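# Cap the marker and leave it on the desk

## Task

Push the cap fully onto the marker so it snaps home, leave the capped marker resting on the desk, then release it and move the robot away. The task fails if the robot tips over or ends up leaning, and it is not done if the marker or cap only stays in place because the robot is holding it.

## Robot and tools

ROBOT. A wheeled base carries a vertical column, a head that tilts, and two arms (left and right), each with joints 1 to 6 and a two-finger gripper. Folded, the robot measures 0.73 m long, 0.62 m wide and 1.88 m tall, and its front sits 0.40 m ahead of the column. The base drives straight or turns in place; it cannot move sideways.

FRAMES. Base frame: origin on the floor between the drive wheels under the column, x forward, y left, z up. left_hand and right_hand are reported in this frame as the point where the fingers meet (tips reach 8 mm further). A hand's z axis runs along the fingers (quat_wxyz maps (0,0,1) onto it) and its y axis along the opening. The odometry frame is the base frame where the scene began.

execute_actions. Argument "actions": a list with zero or one action. An empty list just reports state and images. An action may hold "base", "joints", "speeds"; base and joint motions start together and may end at different times.
- base: exactly one key. translate_m is a straight drive offset in metres from where the base currently stands, forward positive, -3 to 3. rotate_rad is a turn-in-place offset in radians, left/counter-clockwise positive, -3.2 to 3.2.
- joints: a single object keyed by joint name, covering both arms and the head; each value is an absolute target, not an offset. Radians: head_tilt_rad -0.61 to 1.308 (positive looks down); joint1 -2.879 to 2.879; joint2 0 to 3.141; joint3 0 to 3.019; joint4 -1.692 to 1.57; joint5 -1.57 to 1.57 (positive swings the hand to the robot's right); joint6 -2.094 to 2.094 (positive rolls clockwise seen from behind the hand). left_gripper_m and right_gripper_m are fingertip gaps in metres, 0 to 0.093. Left and right use the same ranges. Done-tolerances: head 0.03, joints 1-6 0.045/0.14/0.09/0.055/0.03/0.035, gripper 0.003.
- speeds: caps for this action only, translate_m 0.05 to 0.8 m/s, rotate_rad 0.1 to 1 rad/s (maximum is the default). A base move needing over 8.667 s is refused. No action exceeds 15 s. Speeds do not slow the arms.
- cameras: list of cam_head_left, cam_head_right, cam_left_wrist, cam_right_wrist, nav_camera or all; omitted/null means all, [] means none.
An unknown key, bad camera name or out-of-range value rejects the whole call. A joint or base not named may still be driving toward an earlier target. If a call reports a stop, the remaining motion calls in that same reply are skipped.

wait: seconds 0 to 10; commands nothing and returns state and images. zoom_image: camera plus region [x0, y0, x1, y1] in pixels of that camera's latest full image, origin top-left, at most 504x504. finished_scene: scene number; ends the scene permanently and reports success.

RESULTS. base_status and joint_status: done; off_target (rested short of target, may keep pushing); contact_stop (base only, wheel stalled); time_out; not_followed, shown with a "joint command not followed" line and a cause, meaning a self-collision check blocked that arm's targets (gripper still acts); limit_stop_at_motor_heat. on_its_own lists what was not commanded; "held at" is a held target, not the position. joint_positions, Motor temperatures (per arm, same joint order), motor_effort for left_wheel and right_wheel only (percent, positive pushes forward, bracket = peak, noisy and biased), wheel_motors_off (1 while overload cut-out is active), base_odometry (wheel count; slip counts as travel), turned_by_wheels vs turned_by_imu (a gap above about 4% and at least 0.05 rad means a collision or slip and a wrong heading), base_tilt in degrees (forward/right positive, about 1 degree fixed bias). A "pictures" line orders the images.

ARM GEOMETRY. With left joint1 -1.57 or right joint1 1.57 and joints 5, 6 at 0, the arm works in a vertical plane 0.23 m beside the column. Let a = j2 - 0.35, b = 1.05 + j2 - j3, c = b - j4 (c = 1.57 fingers straight down). Hand point: ahead 0.12 + 0.39 sin a + 0.38 cos b + 0.25 cos c; up 1.46 + 0.39 cos a - 0.38 sin b - 0.25 sin c. Example j2,j3,j4 = 0.93, 0.78, 0.14 gives 0.60 ahead, 1.21 up. Real hands sit up to 5 cm lower and nearer the column (more with load). Reach about 1 m; lowest about 0.47 m up. Light objects (up to 0.3 kg) can be carried 0.65 to 1.6 m up out to 0.6 m ahead.

FRICTION AND GRIP. Target changes under about 0.03 rad (0.08 for joints 2, 3) may not move anything. For gentle contact step about 0.05 rad per call from your previous target. Fingers are 7 cm long; the hand body is 10 cm wide, 7 cm thick; the wrist camera sticks 11 cm out on one side. To grasp, command an opening smaller than the object; off_target is then normal. An opening staying 0.002 m or more above target means something is held.

CAMERAS. Head cameras look ahead and down by about head_tilt_rad. Wrist cameras sit 0.10 m behind the fingertips, view along the fingers tilted 0.62 rad toward the hand's +x; closed fingertips appear at image centre; image right is the hand's -y. nav_camera is low on the base front looking forward. Calibration (K, distortion, T_world_to_cam in base frame) is approximate.

AVOID. Blocked arms keep pushing and overheat; to relax, resend the reported joint positions (a held load sinks slightly). Heat at 100 C drops the arm. If a self-collision hold appears, back each moved joint off by 0.05 rad or move the other arm away. Never let the arms strike or press each other, especially near the centre line. After contact_stop, reverse 0.05 m before turning. A table edge at 0.30 to 1.20 m can catch the column; back off if forward tilt drops 0.5 degrees. Hard pushing for about 3 s cuts the wheel motors for 2 s. Avoid drops, slams, knocking items over and tipping the robot. Thinking time lets the scene run on while the last command is held.

Each tool is called after "Request:" by a JSON object that holds its "op" and its "data".

## Session

Request:
{"op": "execute_actions", "data": {"actions": []}}

Scene clock: 0.00 s.
Motor temperatures (°C, as the motors report them): left_arm=[24 25 25 23 25 26] | right_arm=[23 25 24 22 24 23]
base_odometry: x=+0.000 y=+0.000 heading=+0.000 (m, m, rad; odometry frame)
turned_by_wheels: +0.000 (rad since the last result)
turned_by_imu: +0.000 (rad since the last result)
base_tilt: forward=-0.4 right=+0.7 (deg)
base_status: not commanded
joint_positions: head_tilt_rad=+0.869 left_joint1_rad=-1.571 left_joint2_rad=+0.880 left_joint3_rad=+0.422 left_joint4_rad=-0.923 left_joint5_rad=-0.008 left_joint6_rad=+0.058 left_gripper_m=+0.095 right_joint1_rad=+1.569 right_joint2_rad=+0.891 right_joint3_rad=+0.405 right_joint4_rad=-0.979 right_joint5_rad=-0.048 right_joint6_rad=+0.010 right_gripper_m=+0.095
joint_status: not commanded
wheel_motors_off: 0
motor_effort: left_wheel=+0 right_wheel=+0 (%)
left_hand: x=+0.1586 y=+0.2259 z=+1.2457 quat_wxyz=(+0.416, -0.028, -0.909, +0.008) (m; base frame)
right_hand: x=+0.1391 y=-0.2176 z=+1.2591 quat_wxyz=(+0.454, -0.016, -0.891, -0.019) (m; base frame)
pictures: cam_head_left, cam_head_right, cam_left_wrist, cam_right_wrist, nav_camera
Images, in order (width x height): cam_head_left 896x504, cam_head_right 896x504, cam_left_wrist 896x504, cam_right_wrist 896x504, nav_camera 896x504.

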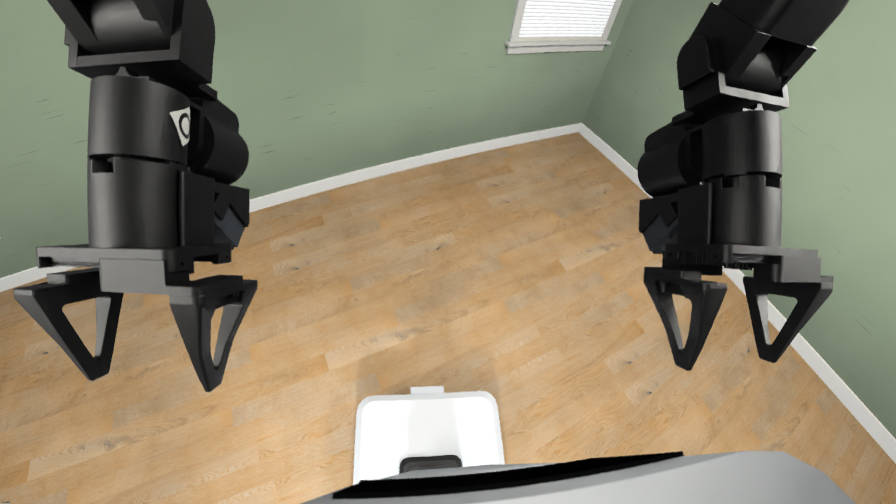

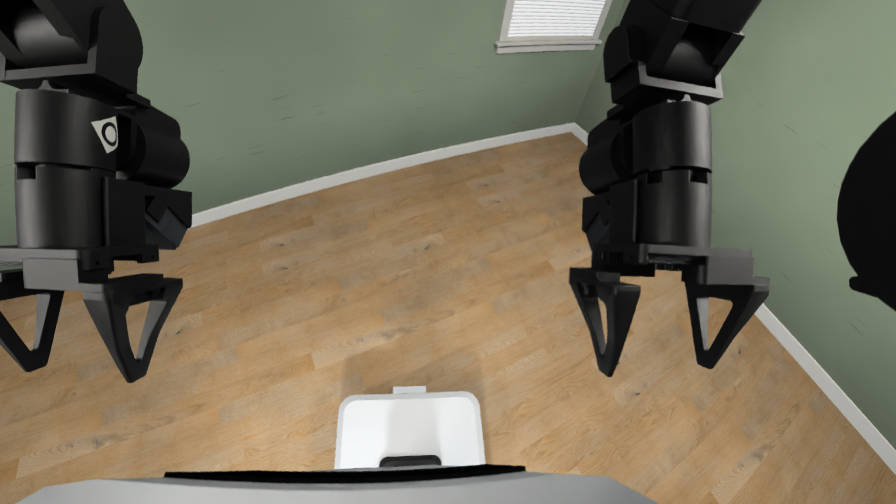

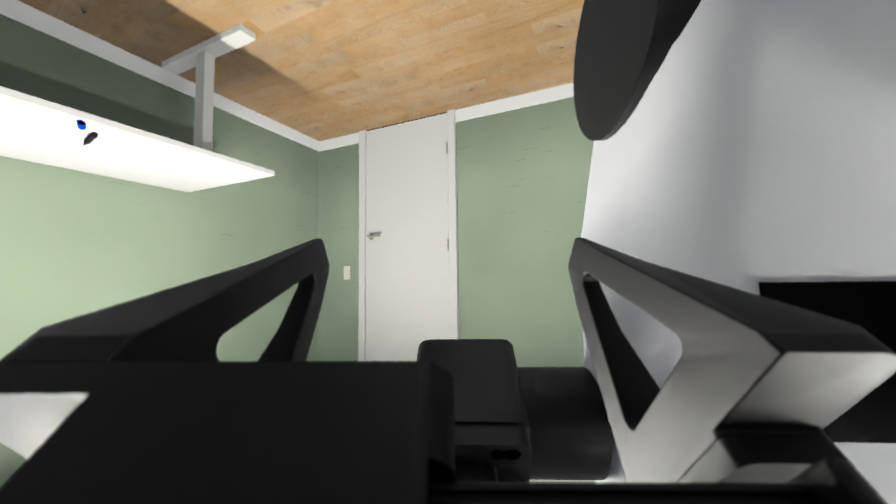

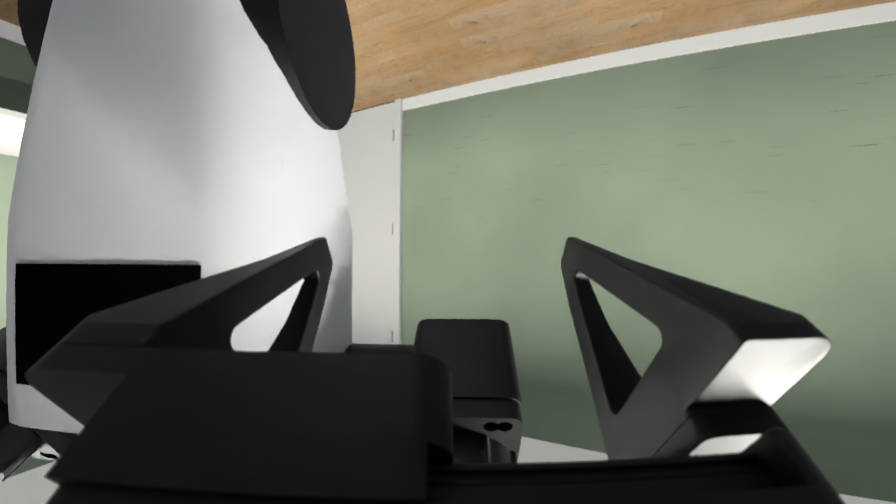

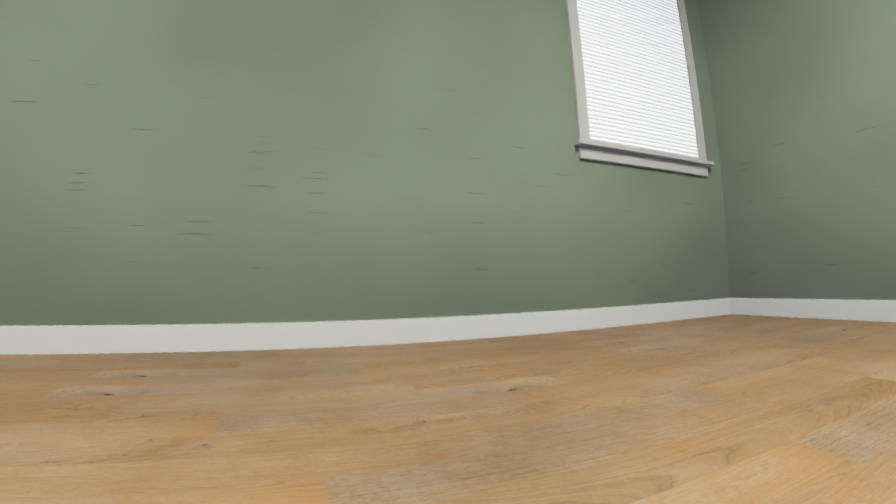

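Request:
{"op": "execute_actions", "data": {"actions": [{"base":{"rotate_rad":2.2},"joints":{"head_tilt_rad":0.55}}], "cameras": ["cam_head_left","nav_camera"]}}

Scene clock: 6.83 s.
Motor temperatures (°C, as the motors report them): left_arm=[24 25 25 23 25 26] | right_arm=[23 25 24 22 24 23]
base_odometry: x=+0.000 y=+0.000 heading=+2.199 (m, m, rad; odometry frame)
turned_by_wheels: +2.199 (rad since the last result)
turned_by_imu: +2.214 (rad since the last result)
base_tilt: forward=-0.4 right=+0.7 (deg)
base_status: done
joint_positions: head_tilt_rad=+0.568 left_joint1_rad=-1.571 left_joint2_rad=+0.880 left_joint3_rad=+0.422 left_joint4_rad=-0.923 left_joint5_rad=-0.008 left_joint6_rad=+0.058 left_gripper_m=+0.095 right_joint1_rad=+1.569 right_joint2_rad=+0.891 right_joint3_rad=+0.405 right_joint4_rad=-0.979 right_joint5_rad=-0.048 right_joint6_rad=+0.010 right_gripper_m=+0.095
joint_status: all done
wheel_motors_off: 0
motor_effort: left_wheel=-1(31) right_wheel=+0(37) (%)
left_hand: x=+0.1586 y=+0.2259 z=+1.2457 quat_wxyz=(+0.416, -0.028, -0.909, +0.008) (m; base frame)
right_hand: x=+0.1391 y=-0.2176 z=+1.2591 quat_wxyz=(+0.454, -0.016, -0.891, -0.019) (m; base frame)
pictures: cam_head_left, nav_camera
camera_calibration (this result's frames):
cam_head_left: T_world_to_cam=[[-0.0706257, -0.996628, 0.041758, -0.0131757], [-0.605501, 0.00956574, -0.795787, 1.25808], [0.792704, -0.0814876, -0.604136, 0.810628], [0, 0, 0, 1]] pos_world=[0.118251, 0.0408903, 1.49144]
Images, in order (width x height): cam_head_left 896x504, nav_camera 896x504.

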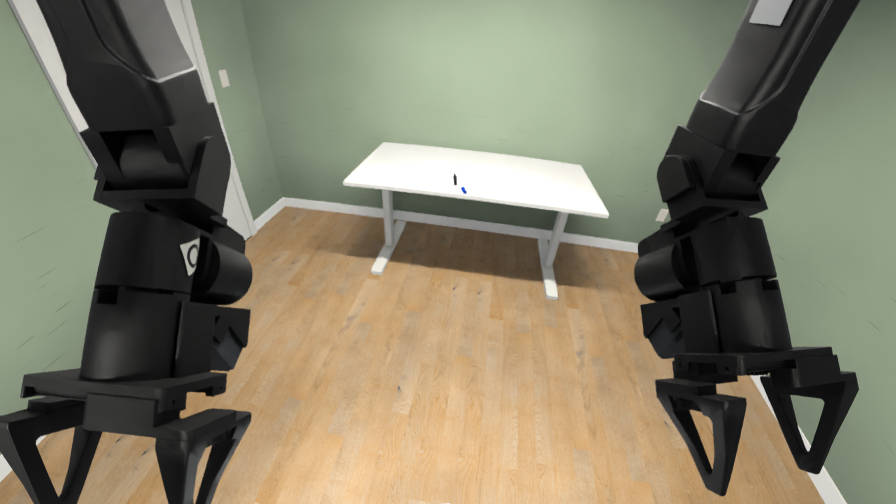

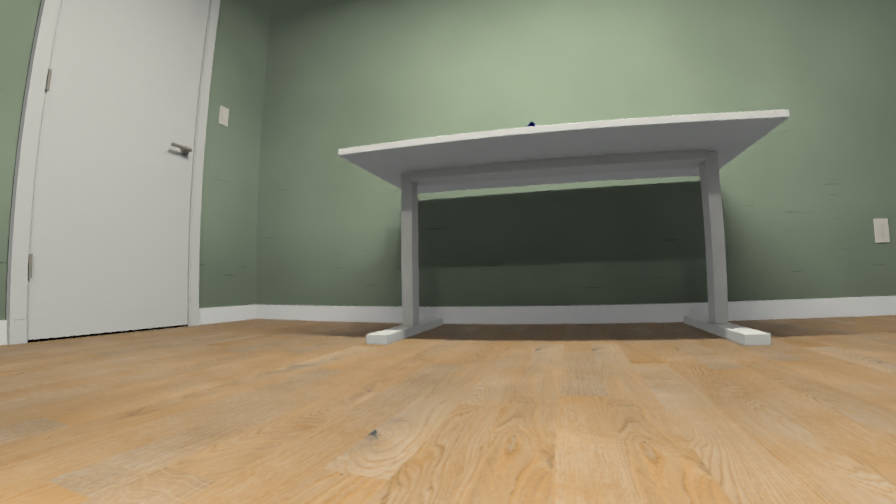

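Request:
{"op": "execute_actions", "data": {"actions": [{"base":{"rotate_rad":-0.11}}], "cameras": []}}

Request:
{"op": "execute_actions", "data": {"actions": [{"base":{"translate_m":1.1},"joints":{"head_tilt_rad":0.95}}], "cameras": ["cam_head_left","cam_head_right"]}}

Request:
{"op": "zoom_image", "data": {"camera": "cam_head_left", "region": [340,130,560,290]}}

Scene clock: 14.93 s.
Motor temperatures (°C, as the motors report them): left_arm=[24 25 25 23 25 26] | right_arm=[23 25 24 22 24 23]
base_odometry: x=+0.000 y=+0.000 heading=+2.090 (m, m, rad; odometry frame)
turned_by_wheels: -0.109 (rad since the last result)
turned_by_imu: -0.110 (rad since the last result)
base_tilt: forward=-0.3 right=+0.6 (deg)
base_status: done
joint_positions: head_tilt_rad=+0.568 left_joint1_rad=-1.571 left_joint2_rad=+0.880 left_joint3_rad=+0.422 left_joint4_rad=-0.923 left_joint5_rad=-0.008 left_joint6_rad=+0.058 left_gripper_m=+0.095 right_joint1_rad=+1.569 right_joint2_rad=+0.891 right_joint3_rad=+0.405 right_joint4_rad=-0.979 right_joint5_rad=-0.048 right_joint6_rad=+0.010 right_gripper_m=+0.095
joint_status: not commanded
wheel_motors_off: 0
motor_effort: left_wheel=+1(20) right_wheel=-1(21) (%)
left_hand: x=+0.1586 y=+0.2259 z=+1.2457 quat_wxyz=(+0.416, -0.028, -0.909, +0.008) (m; base frame)
right_hand: x=+0.1391 y=-0.2176 z=+1.2591 quat_wxyz=(+0.454, -0.016, -0.891, -0.019) (m; base frame)
pictures: none
No camera images: the call's "cameras" was empty. Leave "cameras" out to get every camera's image.

Scene clock: 18.17 s.
Motor temperatures (°C, as the motors report them): left_arm=[24 25 25 24 25 26] | right_arm=[23 25 24 22 24 23]
base_odometry: x=-0.546 y=+0.955 heading=+2.091 (m, m, rad; odometry frame)
turned_by_wheels: +0.001 (rad since the last result)
turned_by_imu: +0.000 (rad since the last result)
base_tilt: forward=-0.3 right=+0.7 (deg)
base_status: done
joint_positions: head_tilt_rad=+0.951 left_joint1_rad=-1.571 left_joint2_rad=+0.880 left_joint3_rad=+0.423 left_joint4_rad=-0.923 left_joint5_rad=-0.008 left_joint6_rad=+0.058 left_gripper_m=+0.095 right_joint1_rad=+1.569 right_joint2_rad=+0.891 right_joint3_rad=+0.406 right_joint4_rad=-0.979 right_joint5_rad=-0.048 right_joint6_rad=+0.010 right_gripper_m=+0.095
joint_status: all done
wheel_motors_off: 0
motor_effort: left_wheel=+1(53) right_wheel=-1(42) (%)
left_hand: x=+0.1593 y=+0.2259 z=+1.2455 quat_wxyz=(+0.415, -0.028, -0.909, +0.008) (m; base frame)
right_hand: x=+0.1395 y=-0.2176 z=+1.2590 quat_wxyz=(+0.453, -0.016, -0.891, -0.019) (m; base frame)
pictures: cam_head_left, cam_head_right
camera_calibration (this result's frames):
cam_head_left: T_world_to_cam=[[-0.049884, -0.996628, 0.0651407, -0.0502222], [-0.859174, 0.00956574, -0.511593, 0.833107], [0.509245, -0.0814876, -0.856755, 1.21383], [0, 0, 0, 1]] pos_world=[0.095139, 0.0408903, 1.46944]
cam_head_right: T_world_to_cam=[[-0.0718653, -0.992745, 0.0964025, -0.162714], [-0.856348, 0.0118587, -0.516263, 0.836345], [0.511375, -0.119655, -0.850987, 1.20532], [0, 0, 0, 1]] pos_world=[0.0881377, -0.0272277, 1.47317]
Images, in order (width x height): cam_head_left 896x504, cam_head_right 896x504.

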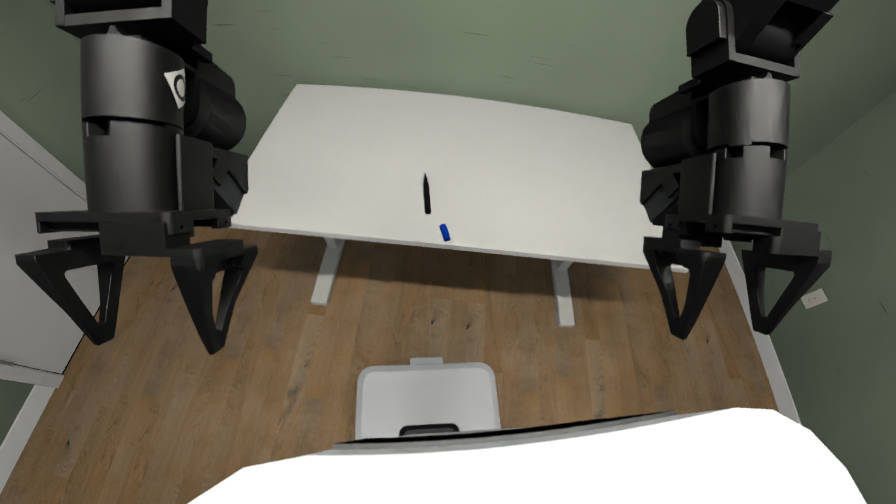

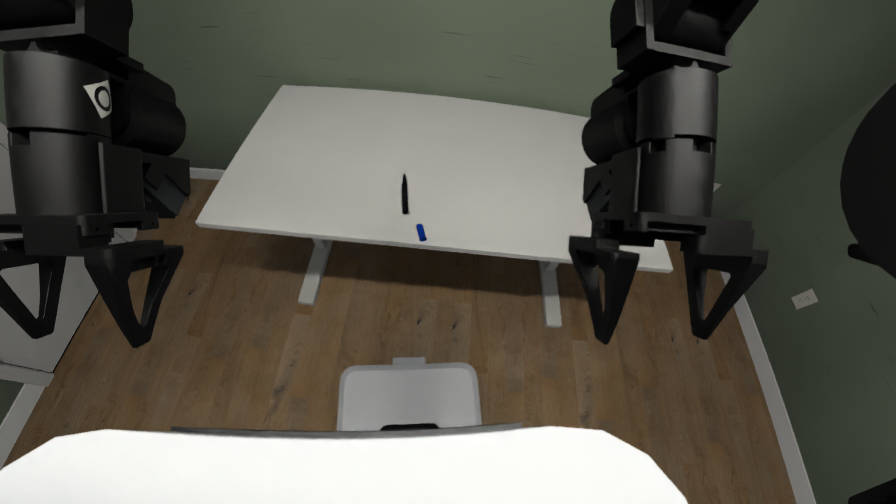

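Region (340, 130, 560, 290) of cam_head_left's 896x504 image, scaled by 2.291, with more detail than that image has; it fills the top 367 rows of this view, and the rest is white.

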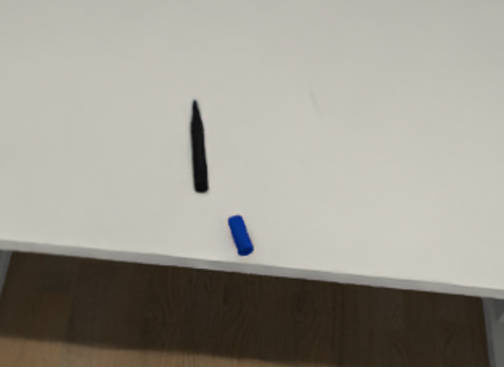

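Request:
{"op": "execute_actions", "data": {"actions": [{"base":{"rotate_rad":0.35},"joints":{"right_joint2_rad":1.85,"right_joint3_rad":1.46,"right_joint4_rad":-0.13,"right_joint5_rad":0,"right_gripper_m":0.06}}], "cameras": ["cam_head_right","cam_right_wrist"]}}

Scene clock: 54.60 s.
Motor temperatures (°C, as the motors report them): left_arm=[24 25 25 24 25 26] | right_arm=[23 26 24 22 24 23]
base_odometry: x=-0.546 y=+0.955 heading=+2.440 (m, m, rad; odometry frame)
turned_by_wheels: +0.349 (rad since the last result)
turned_by_imu: +0.351 (rad since the last result)
base_tilt: forward=-0.3 right=+0.7 (deg)
base_status: done
joint_positions: head_tilt_rad=+0.951 left_joint1_rad=-1.571 left_joint2_rad=+0.880 left_joint3_rad=+0.423 left_joint4_rad=-0.923 left_joint5_rad=-0.008 left_joint6_rad=+0.058 left_gripper_m=+0.095 right_joint1_rad=+1.569 right_joint2_rad=+1.849 right_joint3_rad=+1.451 right_joint4_rad=-0.140 right_joint5_rad=+0.000 right_joint6_rad=+0.010 right_gripper_m=+0.060
joint_status: all done
wheel_motors_off: 0
motor_effort: left_wheel=-2(42) right_wheel=+0(34) (%)
left_hand: x=+0.1593 y=+0.2259 z=+1.2455 quat_wxyz=(+0.415, -0.028, -0.909, +0.008) (m; base frame)
right_hand: x=+0.5520 y=-0.2267 z=+0.8575 quat_wxyz=(+0.007, -0.005, -1.000, +0.001) (m; base frame)
pictures: cam_head_right, cam_right_wrist
camera_calibration (this result's frames):
cam_head_right: T_world_to_cam=[[-0.0718653, -0.992745, 0.0964025, -0.162714], [-0.856348, 0.0118587, -0.516263, 0.836345], [0.511375, -0.119655, -0.850987, 1.20532], [0, 0, 0, 1]] pos_world=[0.0881377, -0.0272277, 1.47317]
cam_right_wrist: T_world_to_cam=[[-0.00711387, -0.999973, -0.00162156, -0.221604], [-0.797797, 0.0046979, 0.602907, -0.0692986], [-0.602884, 0.00558268, -0.79781, 1.1416], [0, 0, 0, 1]] pos_world=[0.631388, -0.227646, 0.952199]
Images, in order (width x height): cam_head_right 896x504, cam_right_wrist 896x504.

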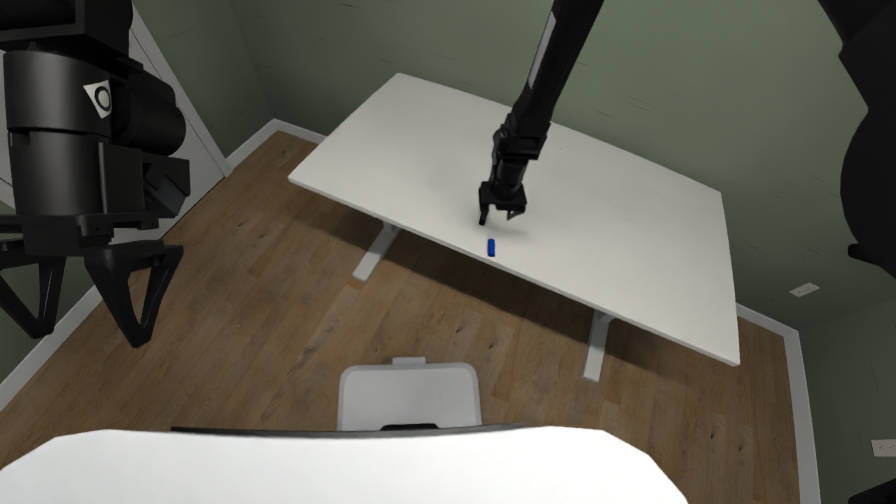

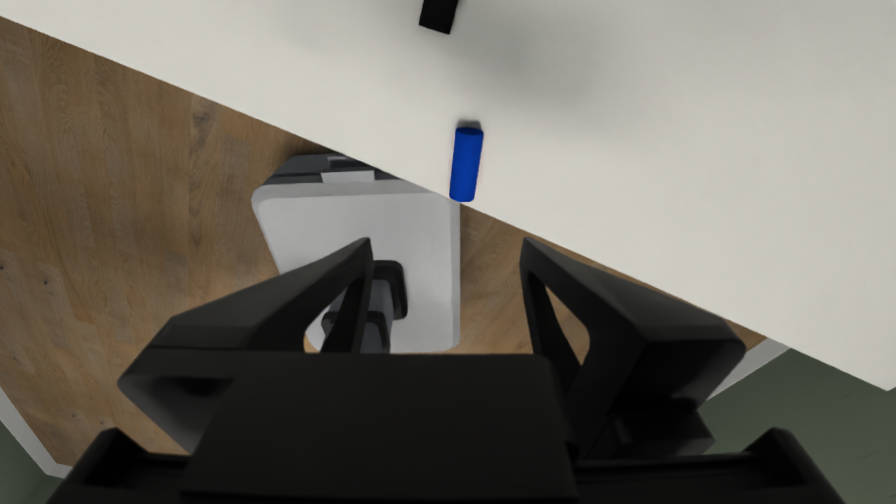

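Request:
{"op": "zoom_image", "data": {"camera": "cam_right_wrist", "region": [400,90,540,230]}}

Request:
{"op": "execute_actions", "data": {"actions": [{"base":{"rotate_rad":0.02},"joints":{"right_joint2_rad":2.10,"right_joint3_rad":1.69,"right_joint4_rad":-0.11,"right_joint6_rad":0.1}}], "cameras": ["cam_head_right","cam_right_wrist"]}}

Region (400, 90, 540, 230) of cam_right_wrist's 896x504 image, scaled by 3.600, with more detail than that image has.

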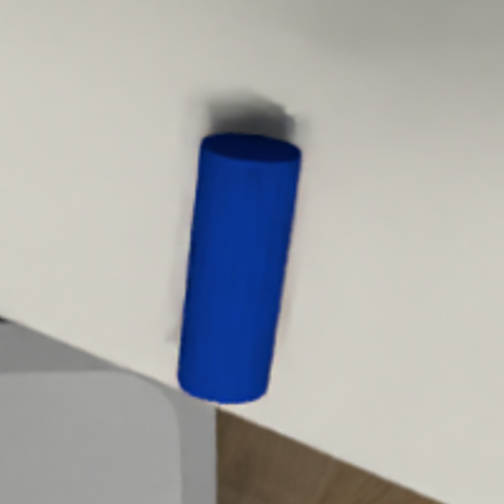

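Scene clock: 63.63 s.
Motor temperatures (°C, as the motors report them): left_arm=[24 25 25 24 25 26] | right_arm=[23 27 24 22 24 23]
base_odometry: x=-0.547 y=+0.955 heading=+2.459 (m, m, rad; odometry frame)
turned_by_wheels: +0.019 (rad since the last result)
turned_by_imu: +0.021 (rad since the last result)
base_tilt: forward=-0.3 right=+0.7 (deg)
base_status: done
joint_positions: head_tilt_rad=+0.951 left_joint1_rad=-1.571 left_joint2_rad=+0.880 left_joint3_rad=+0.423 left_joint4_rad=-0.923 left_joint5_rad=-0.008 left_joint6_rad=+0.058 left_gripper_m=+0.095 right_joint1_rad=+1.570 right_joint2_rad=+2.112 right_joint3_rad=+1.683 right_joint4_rad=-0.116 right_joint5_rad=+0.000 right_joint6_rad=+0.088 right_gripper_m=+0.060
joint_status: all done
wheel_motors_off: 0
motor_effort: left_wheel=-3(31) right_wheel=+1(25) (%)
left_hand: x=+0.1593 y=+0.2259 z=+1.2455 quat_wxyz=(+0.415, -0.028, -0.909, +0.008) (m; base frame)
right_hand: x=+0.5322 y=-0.2262 z=+0.7556 quat_wxyz=(+0.011, -0.044, -0.999, +0.001) (m; base frame)
pictures: cam_head_right, cam_right_wrist
camera_calibration (this result's frames):
cam_head_right: T_world_to_cam=[[-0.0718653, -0.992745, 0.0964025, -0.162714], [-0.856348, 0.0118587, -0.516263, 0.836345], [0.511374, -0.119655, -0.850987, 1.20532], [0, 0, 0, 1]] pos_world=[0.0881377, -0.0272277, 1.47317]
cam_right_wrist: T_world_to_cam=[[-0.0855968, -0.99633, -0.00054728, -0.179627], [-0.790603, 0.0675881, 0.608587, -0.0175547], [-0.606316, 0.0525258, -0.793487, 1.05756], [0, 0, 0, 1]] pos_world=[0.611964, -0.23333, 0.849749]
Images, in order (width x height): cam_head_right 896x504, cam_right_wrist 896x504.

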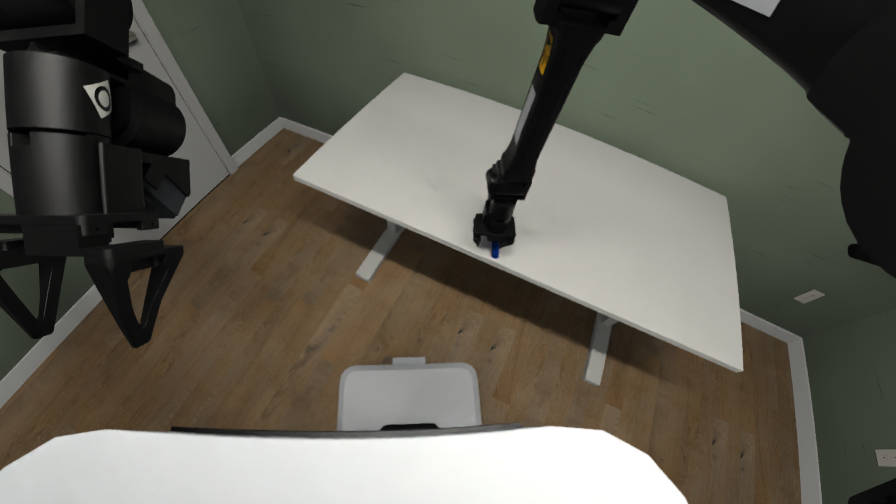

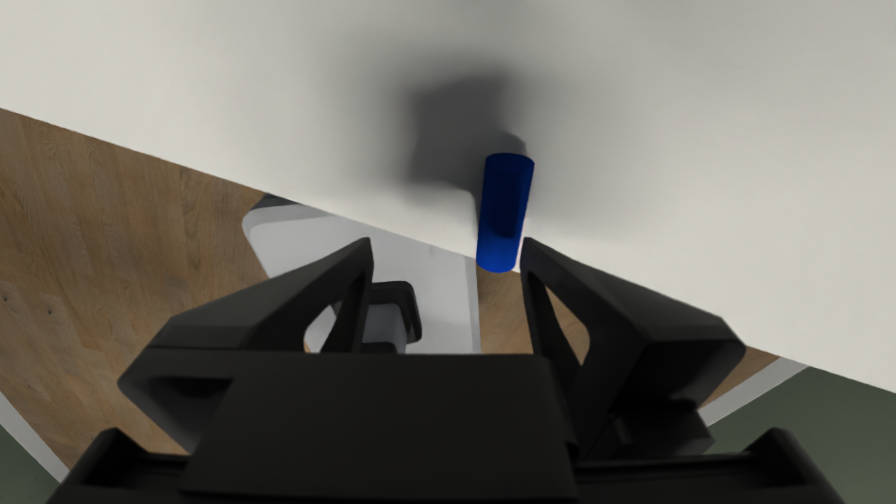

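Request:
{"op": "execute_actions", "data": {"actions": [{"base":{"rotate_rad":-0.045}}], "cameras": []}}

Request:
{"op": "execute_actions", "data": {"actions": [{"base":{"translate_m":0.012},"joints":{"right_joint2_rad":2.16,"right_joint3_rad":1.76}}], "cameras": ["cam_right_wrist"]}}

Scene clock: 75.13 s.
Motor temperatures (°C, as the motors report them): left_arm=[24 25 25 24 25 26] | right_arm=[23 27 24 22 24 23]
base_odometry: x=-0.546 y=+0.955 heading=+2.415 (m, m, rad; odometry frame)
turned_by_wheels: -0.044 (rad since the last result)
turned_by_imu: -0.044 (rad since the last result)
base_tilt: forward=-0.3 right=+0.6 (deg)
base_status: done
joint_positions: head_tilt_rad=+0.951 left_joint1_rad=-1.571 left_joint2_rad=+0.880 left_joint3_rad=+0.423 left_joint4_rad=-0.923 left_joint5_rad=-0.008 left_joint6_rad=+0.058 left_gripper_m=+0.095 right_joint1_rad=+1.564 right_joint2_rad=+2.112 right_joint3_rad=+1.683 right_joint4_rad=-0.116 right_joint5_rad=+0.000 right_joint6_rad=+0.088 right_gripper_m=+0.060
joint_status: not commanded
wheel_motors_off: 0
motor_effort: left_wheel=+2(25) right_wheel=+0(11) (%)
left_hand: x=+0.1593 y=+0.2259 z=+1.2455 quat_wxyz=(+0.415, -0.028, -0.909, +0.008) (m; base frame)
right_hand: x=+0.5322 y=-0.2309 z=+0.7556 quat_wxyz=(+0.011, -0.046, -0.999, +0.003) (m; base frame)
pictures: none
No camera images: the call's "cameras" was empty. Leave "cameras" out to get every camera's image.

Scene clock: 75.90 s.
Motor temperatures (°C, as the motors report them): left_arm=[24 25 25 24 25 26] | right_arm=[23 27 24 22 24 23]
base_odometry: x=-0.555 y=+0.963 heading=+2.416 (m, m, rad; odometry frame)
turned_by_wheels: +0.001 (rad since the last result)
turned_by_imu: +0.001 (rad since the last result)
base_tilt: forward=-0.3 right=+0.6 (deg)
base_status: done
joint_positions: head_tilt_rad=+0.951 left_joint1_rad=-1.571 left_joint2_rad=+0.880 left_joint3_rad=+0.423 left_joint4_rad=-0.923 left_joint5_rad=-0.008 left_joint6_rad=+0.058 left_gripper_m=+0.095 right_joint1_rad=+1.565 right_joint2_rad=+2.147 right_joint3_rad=+1.760 right_joint4_rad=-0.116 right_joint5_rad=+0.000 right_joint6_rad=+0.088 right_gripper_m=+0.060
joint_status: all done
wheel_motors_off: 0
motor_effort: left_wheel=+1(51) right_wheel=+0(37) (%)
left_hand: x=+0.1595 y=+0.2259 z=+1.2454 quat_wxyz=(+0.415, -0.028, -0.909, +0.008) (m; base frame)
right_hand: x=+0.5561 y=-0.2307 z=+0.7445 quat_wxyz=(-0.011, -0.046, -0.999, +0.002) (m; base frame)
pictures: cam_right_wrist
camera_calibration (this result's frames):
cam_right_wrist: T_world_to_cam=[[-0.0881224, -0.99611, 0.000424955, -0.181422], [-0.815691, 0.0724063, 0.573938, 0.0492888], [-0.571736, 0.0502302, -0.818899, 1.0626], [0, 0, 0, 1]] pos_world=[0.631742, -0.23766, 0.841947]
Images, in order (width x height): cam_right_wrist 896x504.

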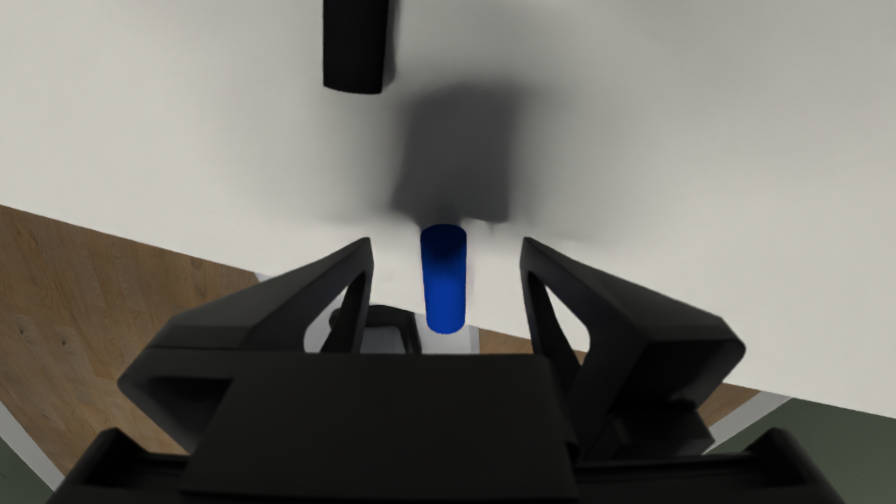

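Request:
{"op": "execute_actions", "data": {"actions": [{"joints":{"right_joint2_rad":2.21,"right_joint3_rad":1.77}}], "cameras": ["cam_right_wrist"]}}

Scene clock: 81.43 s.
Motor temperatures (°C, as the motors report them): left_arm=[24 25 25 24 25 26] | right_arm=[23 28 24 22 24 23]
base_odometry: x=-0.555 y=+0.963 heading=+2.416 (m, m, rad; odometry frame)
turned_by_wheels: +0.000 (rad since the last result)
turned_by_imu: +0.001 (rad since the last result)
base_tilt: forward=-0.4 right=+0.6 (deg)
base_status: not commanded
joint_positions: head_tilt_rad=+0.951 left_joint1_rad=-1.571 left_joint2_rad=+0.880 left_joint3_rad=+0.423 left_joint4_rad=-0.923 left_joint5_rad=-0.008 left_joint6_rad=+0.058 left_gripper_m=+0.095 right_joint1_rad=+1.564 right_joint2_rad=+2.193 right_joint3_rad=+1.768 right_joint4_rad=-0.115 right_joint5_rad=-0.001 right_joint6_rad=+0.091 right_gripper_m=+0.060
joint_status: all done
wheel_motors_off: 0
motor_effort: left_wheel=+3(4) right_wheel=+1(1) (%)
left_hand: x=+0.1593 y=+0.2259 z=+1.2455 quat_wxyz=(+0.415, -0.028, -0.909, +0.008) (m; base frame)
right_hand: x=+0.5274 y=-0.2309 z=+0.7254 quat_wxyz=(+0.008, -0.047, -0.999, +0.003) (m; base frame)
pictures: cam_right_wrist
camera_calibration (this result's frames):
cam_right_wrist: T_world_to_cam=[[-0.0911173, -0.995836, 0.00286993, -0.184215], [-0.793223, 0.0743204, 0.604378, 0.00339399], [-0.602075, 0.0527928, -0.796692, 1.03104], [0, 0, 0, 1]] pos_world=[0.606672, -0.238132, 0.819901]
Images, in order (width x height): cam_right_wrist 896x504.

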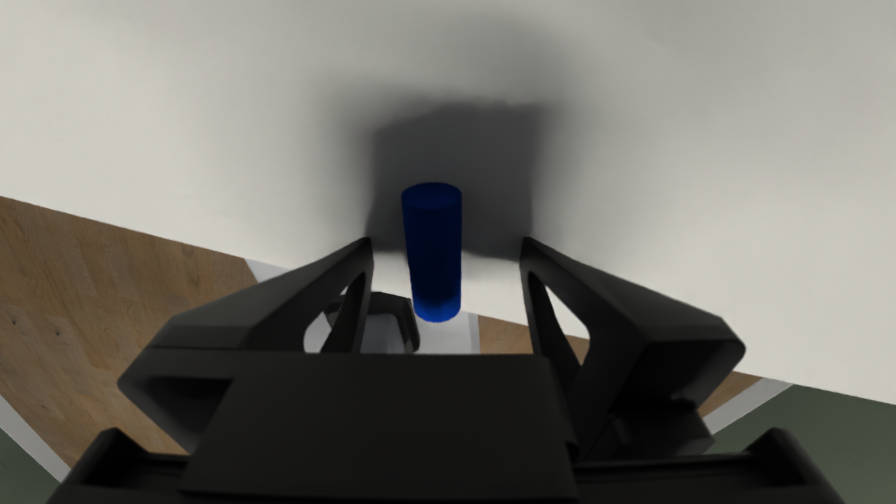

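Request:
{"op": "execute_actions", "data": {"actions": [{"joints":{"right_gripper_m":0.005}}], "cameras": ["cam_right_wrist"]}}

Request:
{"op": "execute_actions", "data": {"actions": [{"joints":{"right_joint2_rad":1.85,"right_joint3_rad":1.65,"right_joint4_rad":0.2,"right_joint6_rad":0.0}}], "cameras": ["cam_right_wrist","cam_head_left"]}}

Scene clock: 88.80 s.
Motor temperatures (°C, as the motors report them): left_arm=[24 25 25 24 25 26] | right_arm=[23 28 24 22 24 23]
base_odometry: x=-0.555 y=+0.963 heading=+2.416 (m, m, rad; odometry frame)
turned_by_wheels: +0.000 (rad since the last result)
turned_by_imu: +0.001 (rad since the last result)
base_tilt: forward=-0.5 right=+0.6 (deg)
base_status: not commanded
joint_positions: head_tilt_rad=+0.951 left_joint1_rad=-1.571 left_joint2_rad=+0.880 left_joint3_rad=+0.423 left_joint4_rad=-0.923 left_joint5_rad=-0.008 left_joint6_rad=+0.058 left_gripper_m=+0.095 right_joint1_rad=+1.569 right_joint2_rad=+2.193 right_joint3_rad=+1.768 right_joint4_rad=-0.115 right_joint5_rad=-0.001 right_joint6_rad=+0.091 right_gripper_m=+0.018
joint_status: right_gripper_m off_target (ended at +0.018, target +0.005)
wheel_motors_off: 0
motor_effort: left_wheel=+3(3) right_wheel=+0(0) (%)
left_hand: x=+0.1593 y=+0.2259 z=+1.2455 quat_wxyz=(+0.415, -0.028, -0.909, +0.008) (m; base frame)
right_hand: x=+0.5274 y=-0.2266 z=+0.7253 quat_wxyz=(+0.008, -0.046, -0.999, +0.000) (m; base frame)
pictures: cam_right_wrist
camera_calibration (this result's frames):
cam_right_wrist: T_world_to_cam=[[-0.0886478, -0.996062, -0.00140746, -0.178235], [-0.793402, 0.069757, 0.604688, 0.00193097], [-0.602208, 0.0547209, -0.796462, 1.03115], [0, 0, 0, 1]] pos_world=[0.6067, -0.234093, 0.819854]
Images, in order (width x height): cam_right_wrist 896x504.

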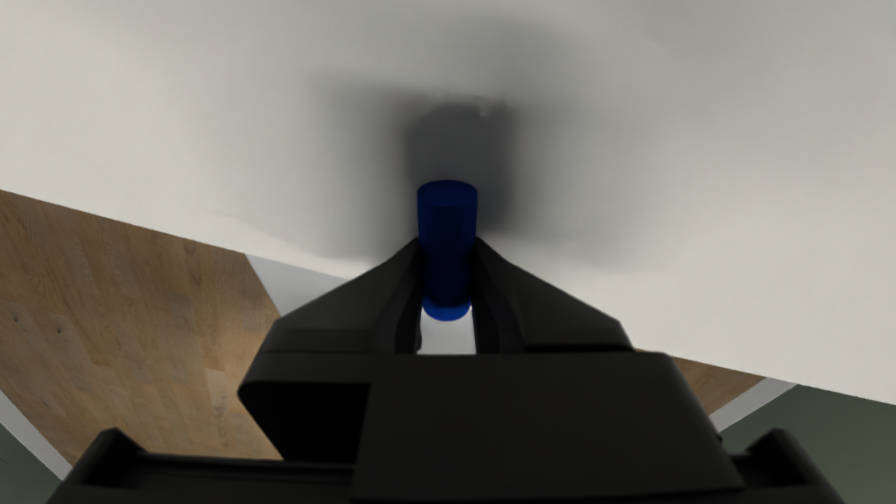

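Scene clock: 90.50 s.
Motor temperatures (°C, as the motors report them): left_arm=[24 25 25 24 25 26] | right_arm=[23 28 24 22 24 23]
base_odometry: x=-0.555 y=+0.963 heading=+2.416 (m, m, rad; odometry frame)
turned_by_wheels: +0.000 (rad since the last result)
turned_by_imu: +0.001 (rad since the last result)
base_tilt: forward=-0.3 right=+0.6 (deg)
base_status: not commanded
joint_positions: head_tilt_rad=+0.951 left_joint1_rad=-1.571 left_joint2_rad=+0.880 left_joint3_rad=+0.423 left_joint4_rad=-0.923 left_joint5_rad=-0.008 left_joint6_rad=+0.058 left_gripper_m=+0.095 right_joint1_rad=+1.569 right_joint2_rad=+1.850 right_joint3_rad=+1.647 right_joint4_rad=+0.200 right_joint5_rad=-0.001 right_joint6_rad=+0.010 right_gripper_m=+0.018
joint_status: all done
wheel_motors_off: 0
motor_effort: left_wheel=+3(3) right_wheel=+0(1) (%)
left_hand: x=+0.1593 y=+0.2259 z=+1.2455 quat_wxyz=(+0.415, -0.028, -0.909, +0.008) (m; base frame)
right_hand: x=+0.7505 y=-0.2266 z=+0.9061 quat_wxyz=(-0.257, -0.005, -0.966, -0.001) (m; base frame)
pictures: cam_head_left, cam_right_wrist
camera_calibration (this result's frames):
cam_head_left: T_world_to_cam=[[-0.0498705, -0.996628, 0.0651511, -0.0502388], [-0.859281, 0.00956574, -0.511415, 0.832837], [0.509068, -0.0814876, -0.856861, 1.21401], [0, 0, 0, 1]] pos_world=[0.0951244, 0.0408903, 1.46943]
cam_right_wrist: T_world_to_cam=[[-0.00443385, -0.999975, -0.00557473, -0.218441], [-0.993691, 0.00378113, 0.112085, 0.651293], [-0.112061, 0.00603652, -0.993683, 1.10932], [0, 0, 0, 1]] pos_world=[0.770527, -0.227595, 1.0281]
Images, in order (width x height): cam_head_left 896x504, cam_right_wrist 896x504.

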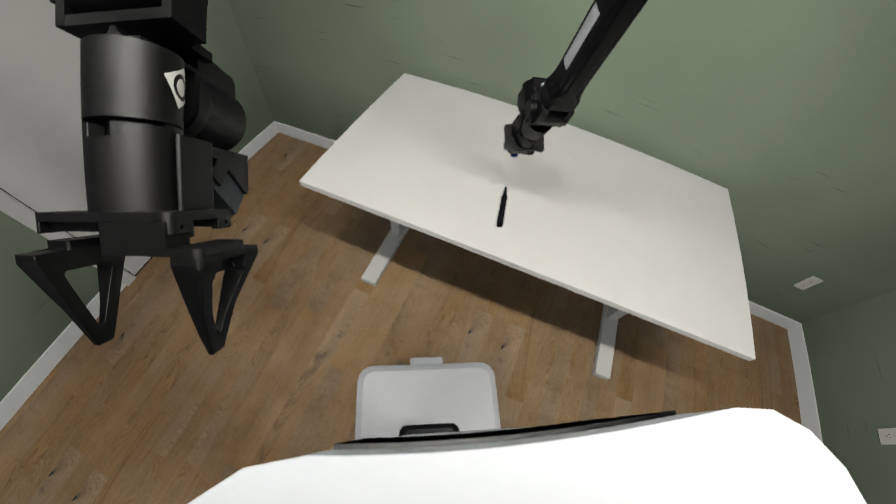

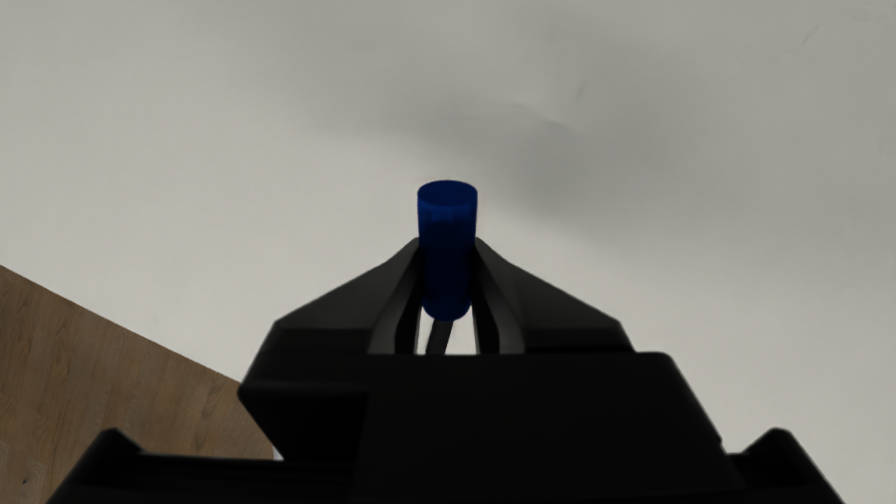

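Request:
{"op": "execute_actions", "data": {"actions": [{"base":{"rotate_rad":-0.62},"joints":{"right_joint2_rad":1.85,"right_joint3_rad":1.75,"right_joint4_rad":1.15,"right_joint5_rad":-0.3,"left_joint2_rad":1.9,"left_joint3_rad":1.5,"left_joint4_rad":-0.12,"left_joint6_rad":-0.3,"left_gripper_m":0.06}}], "cameras": []}}

Request:
{"op": "execute_actions", "data": {"actions": [{"base":{"translate_m":0.14},"joints":{"left_joint2_rad":2.06,"left_joint3_rad":1.66}}], "cameras": ["cam_left_wrist","cam_head_left"]}}

Scene clock: 102.73 s.
Motor temperatures (°C, as the motors report them): left_arm=[24 25 25 24 25 26] | right_arm=[23 29 24 22 24 23]
base_odometry: x=-0.555 y=+0.963 heading=+1.797 (m, m, rad; odometry frame)
turned_by_wheels: -0.619 (rad since the last result)
turned_by_imu: -0.615 (rad since the last result)
base_tilt: forward=-0.4 right=+0.6 (deg)
base_status: done
joint_positions: head_tilt_rad=+0.951 left_joint1_rad=-1.570 left_joint2_rad=+1.895 left_joint3_rad=+1.495 left_joint4_rad=-0.128 left_joint5_rad=-0.008 left_joint6_rad=-0.289 left_gripper_m=+0.060 right_joint1_rad=+1.560 right_joint2_rad=+1.850 right_joint3_rad=+1.735 right_joint4_rad=+1.129 right_joint5_rad=-0.299 right_joint6_rad=+0.010 right_gripper_m=+0.018
joint_status: all done
wheel_motors_off: 0
motor_effort: left_wheel=+1(46) right_wheel=-1(47) (%)
left_hand: x=+0.5548 y=+0.2267 z=+0.8398 quat_wxyz=(+0.001, +0.144, -0.990, -0.005) (m; base frame)
right_hand: x=+0.8980 y=-0.1820 z=+1.1226 quat_wxyz=(-0.687, +0.101, -0.712, -0.106) (m; base frame)
pictures: none
No camera images: the call's "cameras" was empty. Leave "cameras" out to get every camera's image.

Scene clock: 104.53 s.
Motor temperatures (°C, as the motors report them): left_arm=[24 25 25 24 25 26] | right_arm=[23 29 24 22 24 23]
base_odometry: x=-0.587 y=+1.099 heading=+1.796 (m, m, rad; odometry frame)
turned_by_wheels: -0.001 (rad since the last result)
turned_by_imu: -0.001 (rad since the last result)
base_tilt: forward=-0.4 right=+0.7 (deg)
base_status: done
joint_positions: head_tilt_rad=+0.951 left_joint1_rad=-1.570 left_joint2_rad=+2.066 left_joint3_rad=+1.661 left_joint4_rad=-0.128 left_joint5_rad=-0.008 left_joint6_rad=-0.289 left_gripper_m=+0.060 right_joint1_rad=+1.562 right_joint2_rad=+1.850 right_joint3_rad=+1.736 right_joint4_rad=+1.129 right_joint5_rad=-0.299 right_joint6_rad=+0.010 right_gripper_m=+0.018
joint_status: all done
wheel_motors_off: 0
motor_effort: left_wheel=+0(47) right_wheel=+1(47) (%)
left_hand: x=+0.5473 y=+0.2267 z=+0.7739 quat_wxyz=(+0.004, +0.144, -0.990, -0.005) (m; base frame)
right_hand: x=+0.8981 y=-0.1810 z=+1.1228 quat_wxyz=(-0.687, +0.101, -0.712, -0.106) (m; base frame)
pictures: cam_head_left, cam_left_wrist
camera_calibration (this result's frames):
cam_head_left: T_world_to_cam=[[-0.0498645, -0.996628, 0.0651557, -0.0502461], [-0.859328, 0.00956574, -0.511336, 0.832718], [0.508989, -0.0814876, -0.856907, 1.21408], [0, 0, 0, 1]] pos_world=[0.0951179, 0.0408903, 1.46943]
cam_left_wrist: T_world_to_cam=[[0.286704, -0.957979, -0.00873137, 0.0661202], [-0.767718, -0.235195, 0.596064, 0.013082], [-0.573071, -0.164191, -0.802889, 1.09267], [0, 0, 0, 1]] pos_world=[0.617265, 0.245826, 0.870075]
Images, in order (width x height): cam_head_left 896x504, cam_left_wrist 896x504.

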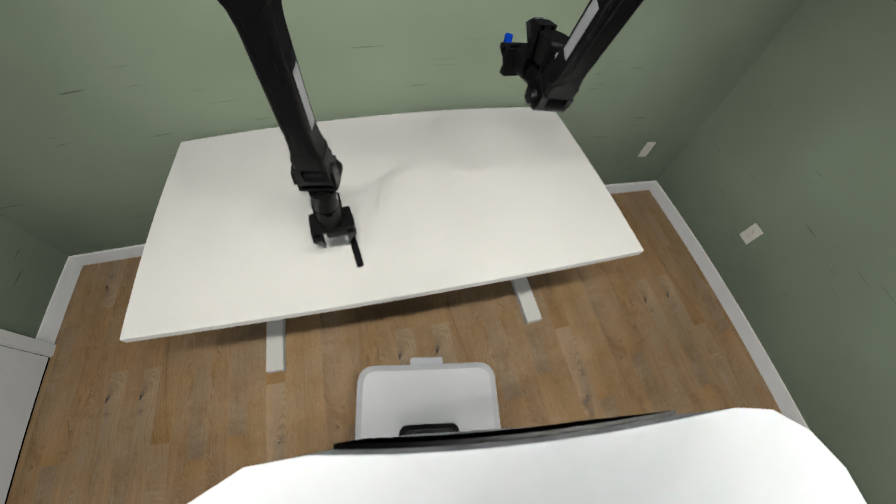

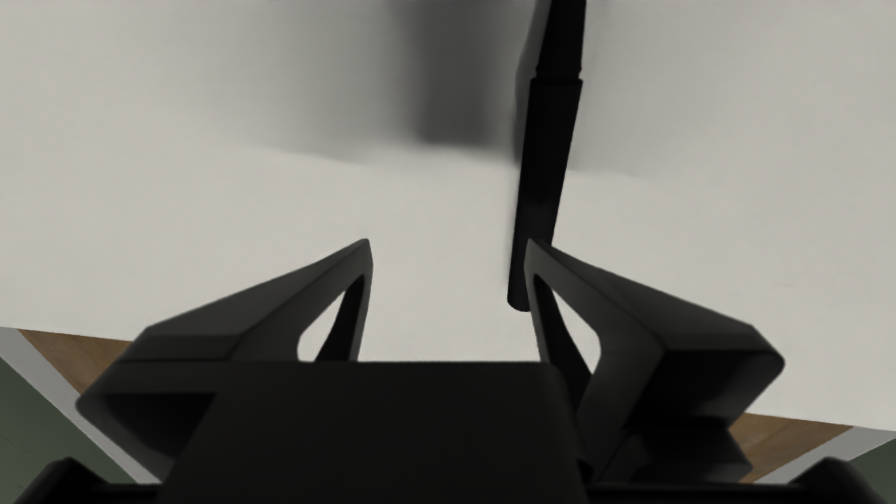

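Request:
{"op": "execute_actions", "data": {"actions": [{"base":{"rotate_rad":-0.08},"joints":{"left_joint6_rad":-0.37}}], "cameras": []}}

Request:
{"op": "execute_actions", "data": {"actions": [{"joints":{"left_joint2_rad":2.15,"left_joint3_rad":1.74}}], "cameras": ["cam_left_wrist"]}}

Scene clock: 113.50 s.
Motor temperatures (°C, as the motors report them): left_arm=[24 26 25 24 25 26] | right_arm=[23 29 25 22 24 23]
base_odometry: x=-0.587 y=+1.099 heading=+1.717 (m, m, rad; odometry frame)
turned_by_wheels: -0.078 (rad since the last result)
turned_by_imu: -0.076 (rad since the last result)
base_tilt: forward=-0.4 right=+0.5 (deg)
base_status: done
joint_positions: head_tilt_rad=+0.951 left_joint1_rad=-1.574 left_joint2_rad=+2.066 left_joint3_rad=+1.661 left_joint4_rad=-0.128 left_joint5_rad=-0.008 left_joint6_rad=-0.358 left_gripper_m=+0.060 right_joint1_rad=+1.562 right_joint2_rad=+1.850 right_joint3_rad=+1.736 right_joint4_rad=+1.129 right_joint5_rad=-0.299 right_joint6_rad=+0.010 right_gripper_m=+0.018
joint_status: all done
wheel_motors_off: 0
motor_effort: left_wheel=+0(41) right_wheel=-1(43) (%)
left_hand: x=+0.5473 y=+0.2236 z=+0.7739 quat_wxyz=(+0.004, +0.177, -0.984, -0.004) (m; base frame)
right_hand: x=+0.8981 y=-0.1807 z=+1.1228 quat_wxyz=(-0.687, +0.101, -0.712, -0.106) (m; base frame)
pictures: none
No camera images: the call's "cameras" was empty. Leave "cameras" out to get every camera's image.

Scene clock: 114.30 s.
Motor temperatures (°C, as the motors report them): left_arm=[24 26 25 24 25 26] | right_arm=[23 29 25 22 24 23]
base_odometry: x=-0.587 y=+1.099 heading=+1.717 (m, m, rad; odometry frame)
turned_by_wheels: +0.000 (rad since the last result)
turned_by_imu: +0.000 (rad since the last result)
base_tilt: forward=-0.4 right=+0.7 (deg)
base_status: not commanded
joint_positions: head_tilt_rad=+0.951 left_joint1_rad=-1.574 left_joint2_rad=+2.136 left_joint3_rad=+1.740 left_joint4_rad=-0.128 left_joint5_rad=-0.008 left_joint6_rad=-0.358 left_gripper_m=+0.060 right_joint1_rad=+1.562 right_joint2_rad=+1.850 right_joint3_rad=+1.736 right_joint4_rad=+1.129 right_joint5_rad=-0.299 right_joint6_rad=+0.010 right_gripper_m=+0.018
joint_status: all done
wheel_motors_off: 0
motor_effort: left_wheel=+1(2) right_wheel=-2(2) (%)
left_hand: x=+0.5481 y=+0.2235 z=+0.7479 quat_wxyz=(-0.001, +0.177, -0.984, -0.003) (m; base frame)
right_hand: x=+0.8981 y=-0.1807 z=+1.1228 quat_wxyz=(-0.687, +0.101, -0.712, -0.106) (m; base frame)
pictures: cam_left_wrist
camera_calibration (this result's frames):
cam_left_wrist: T_world_to_cam=[[0.350748, -0.936466, -0.00281377, 0.0182507], [-0.75589, -0.284886, 0.589467, 0.0379891], [-0.552817, -0.204627, -0.807788, 1.07335], [0, 0, 0, 1]] pos_world=[0.615677, 0.24755, 0.844693]
Images, in order (width x height): cam_left_wrist 896x504.

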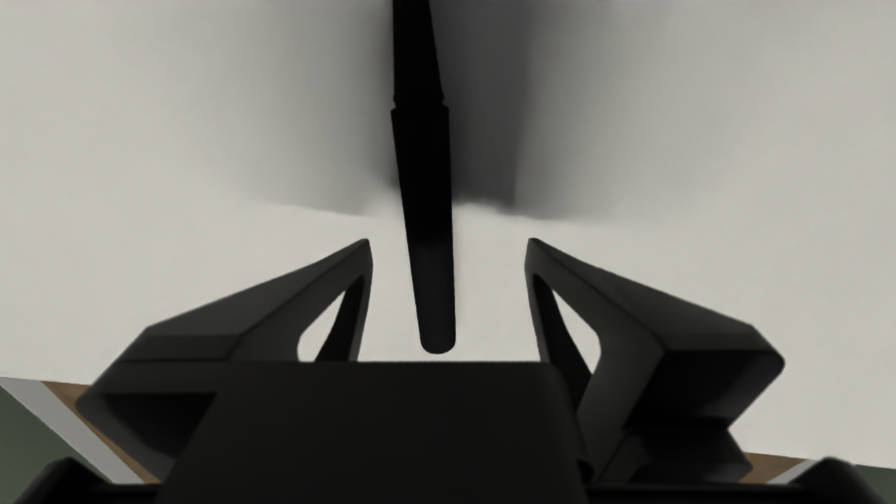

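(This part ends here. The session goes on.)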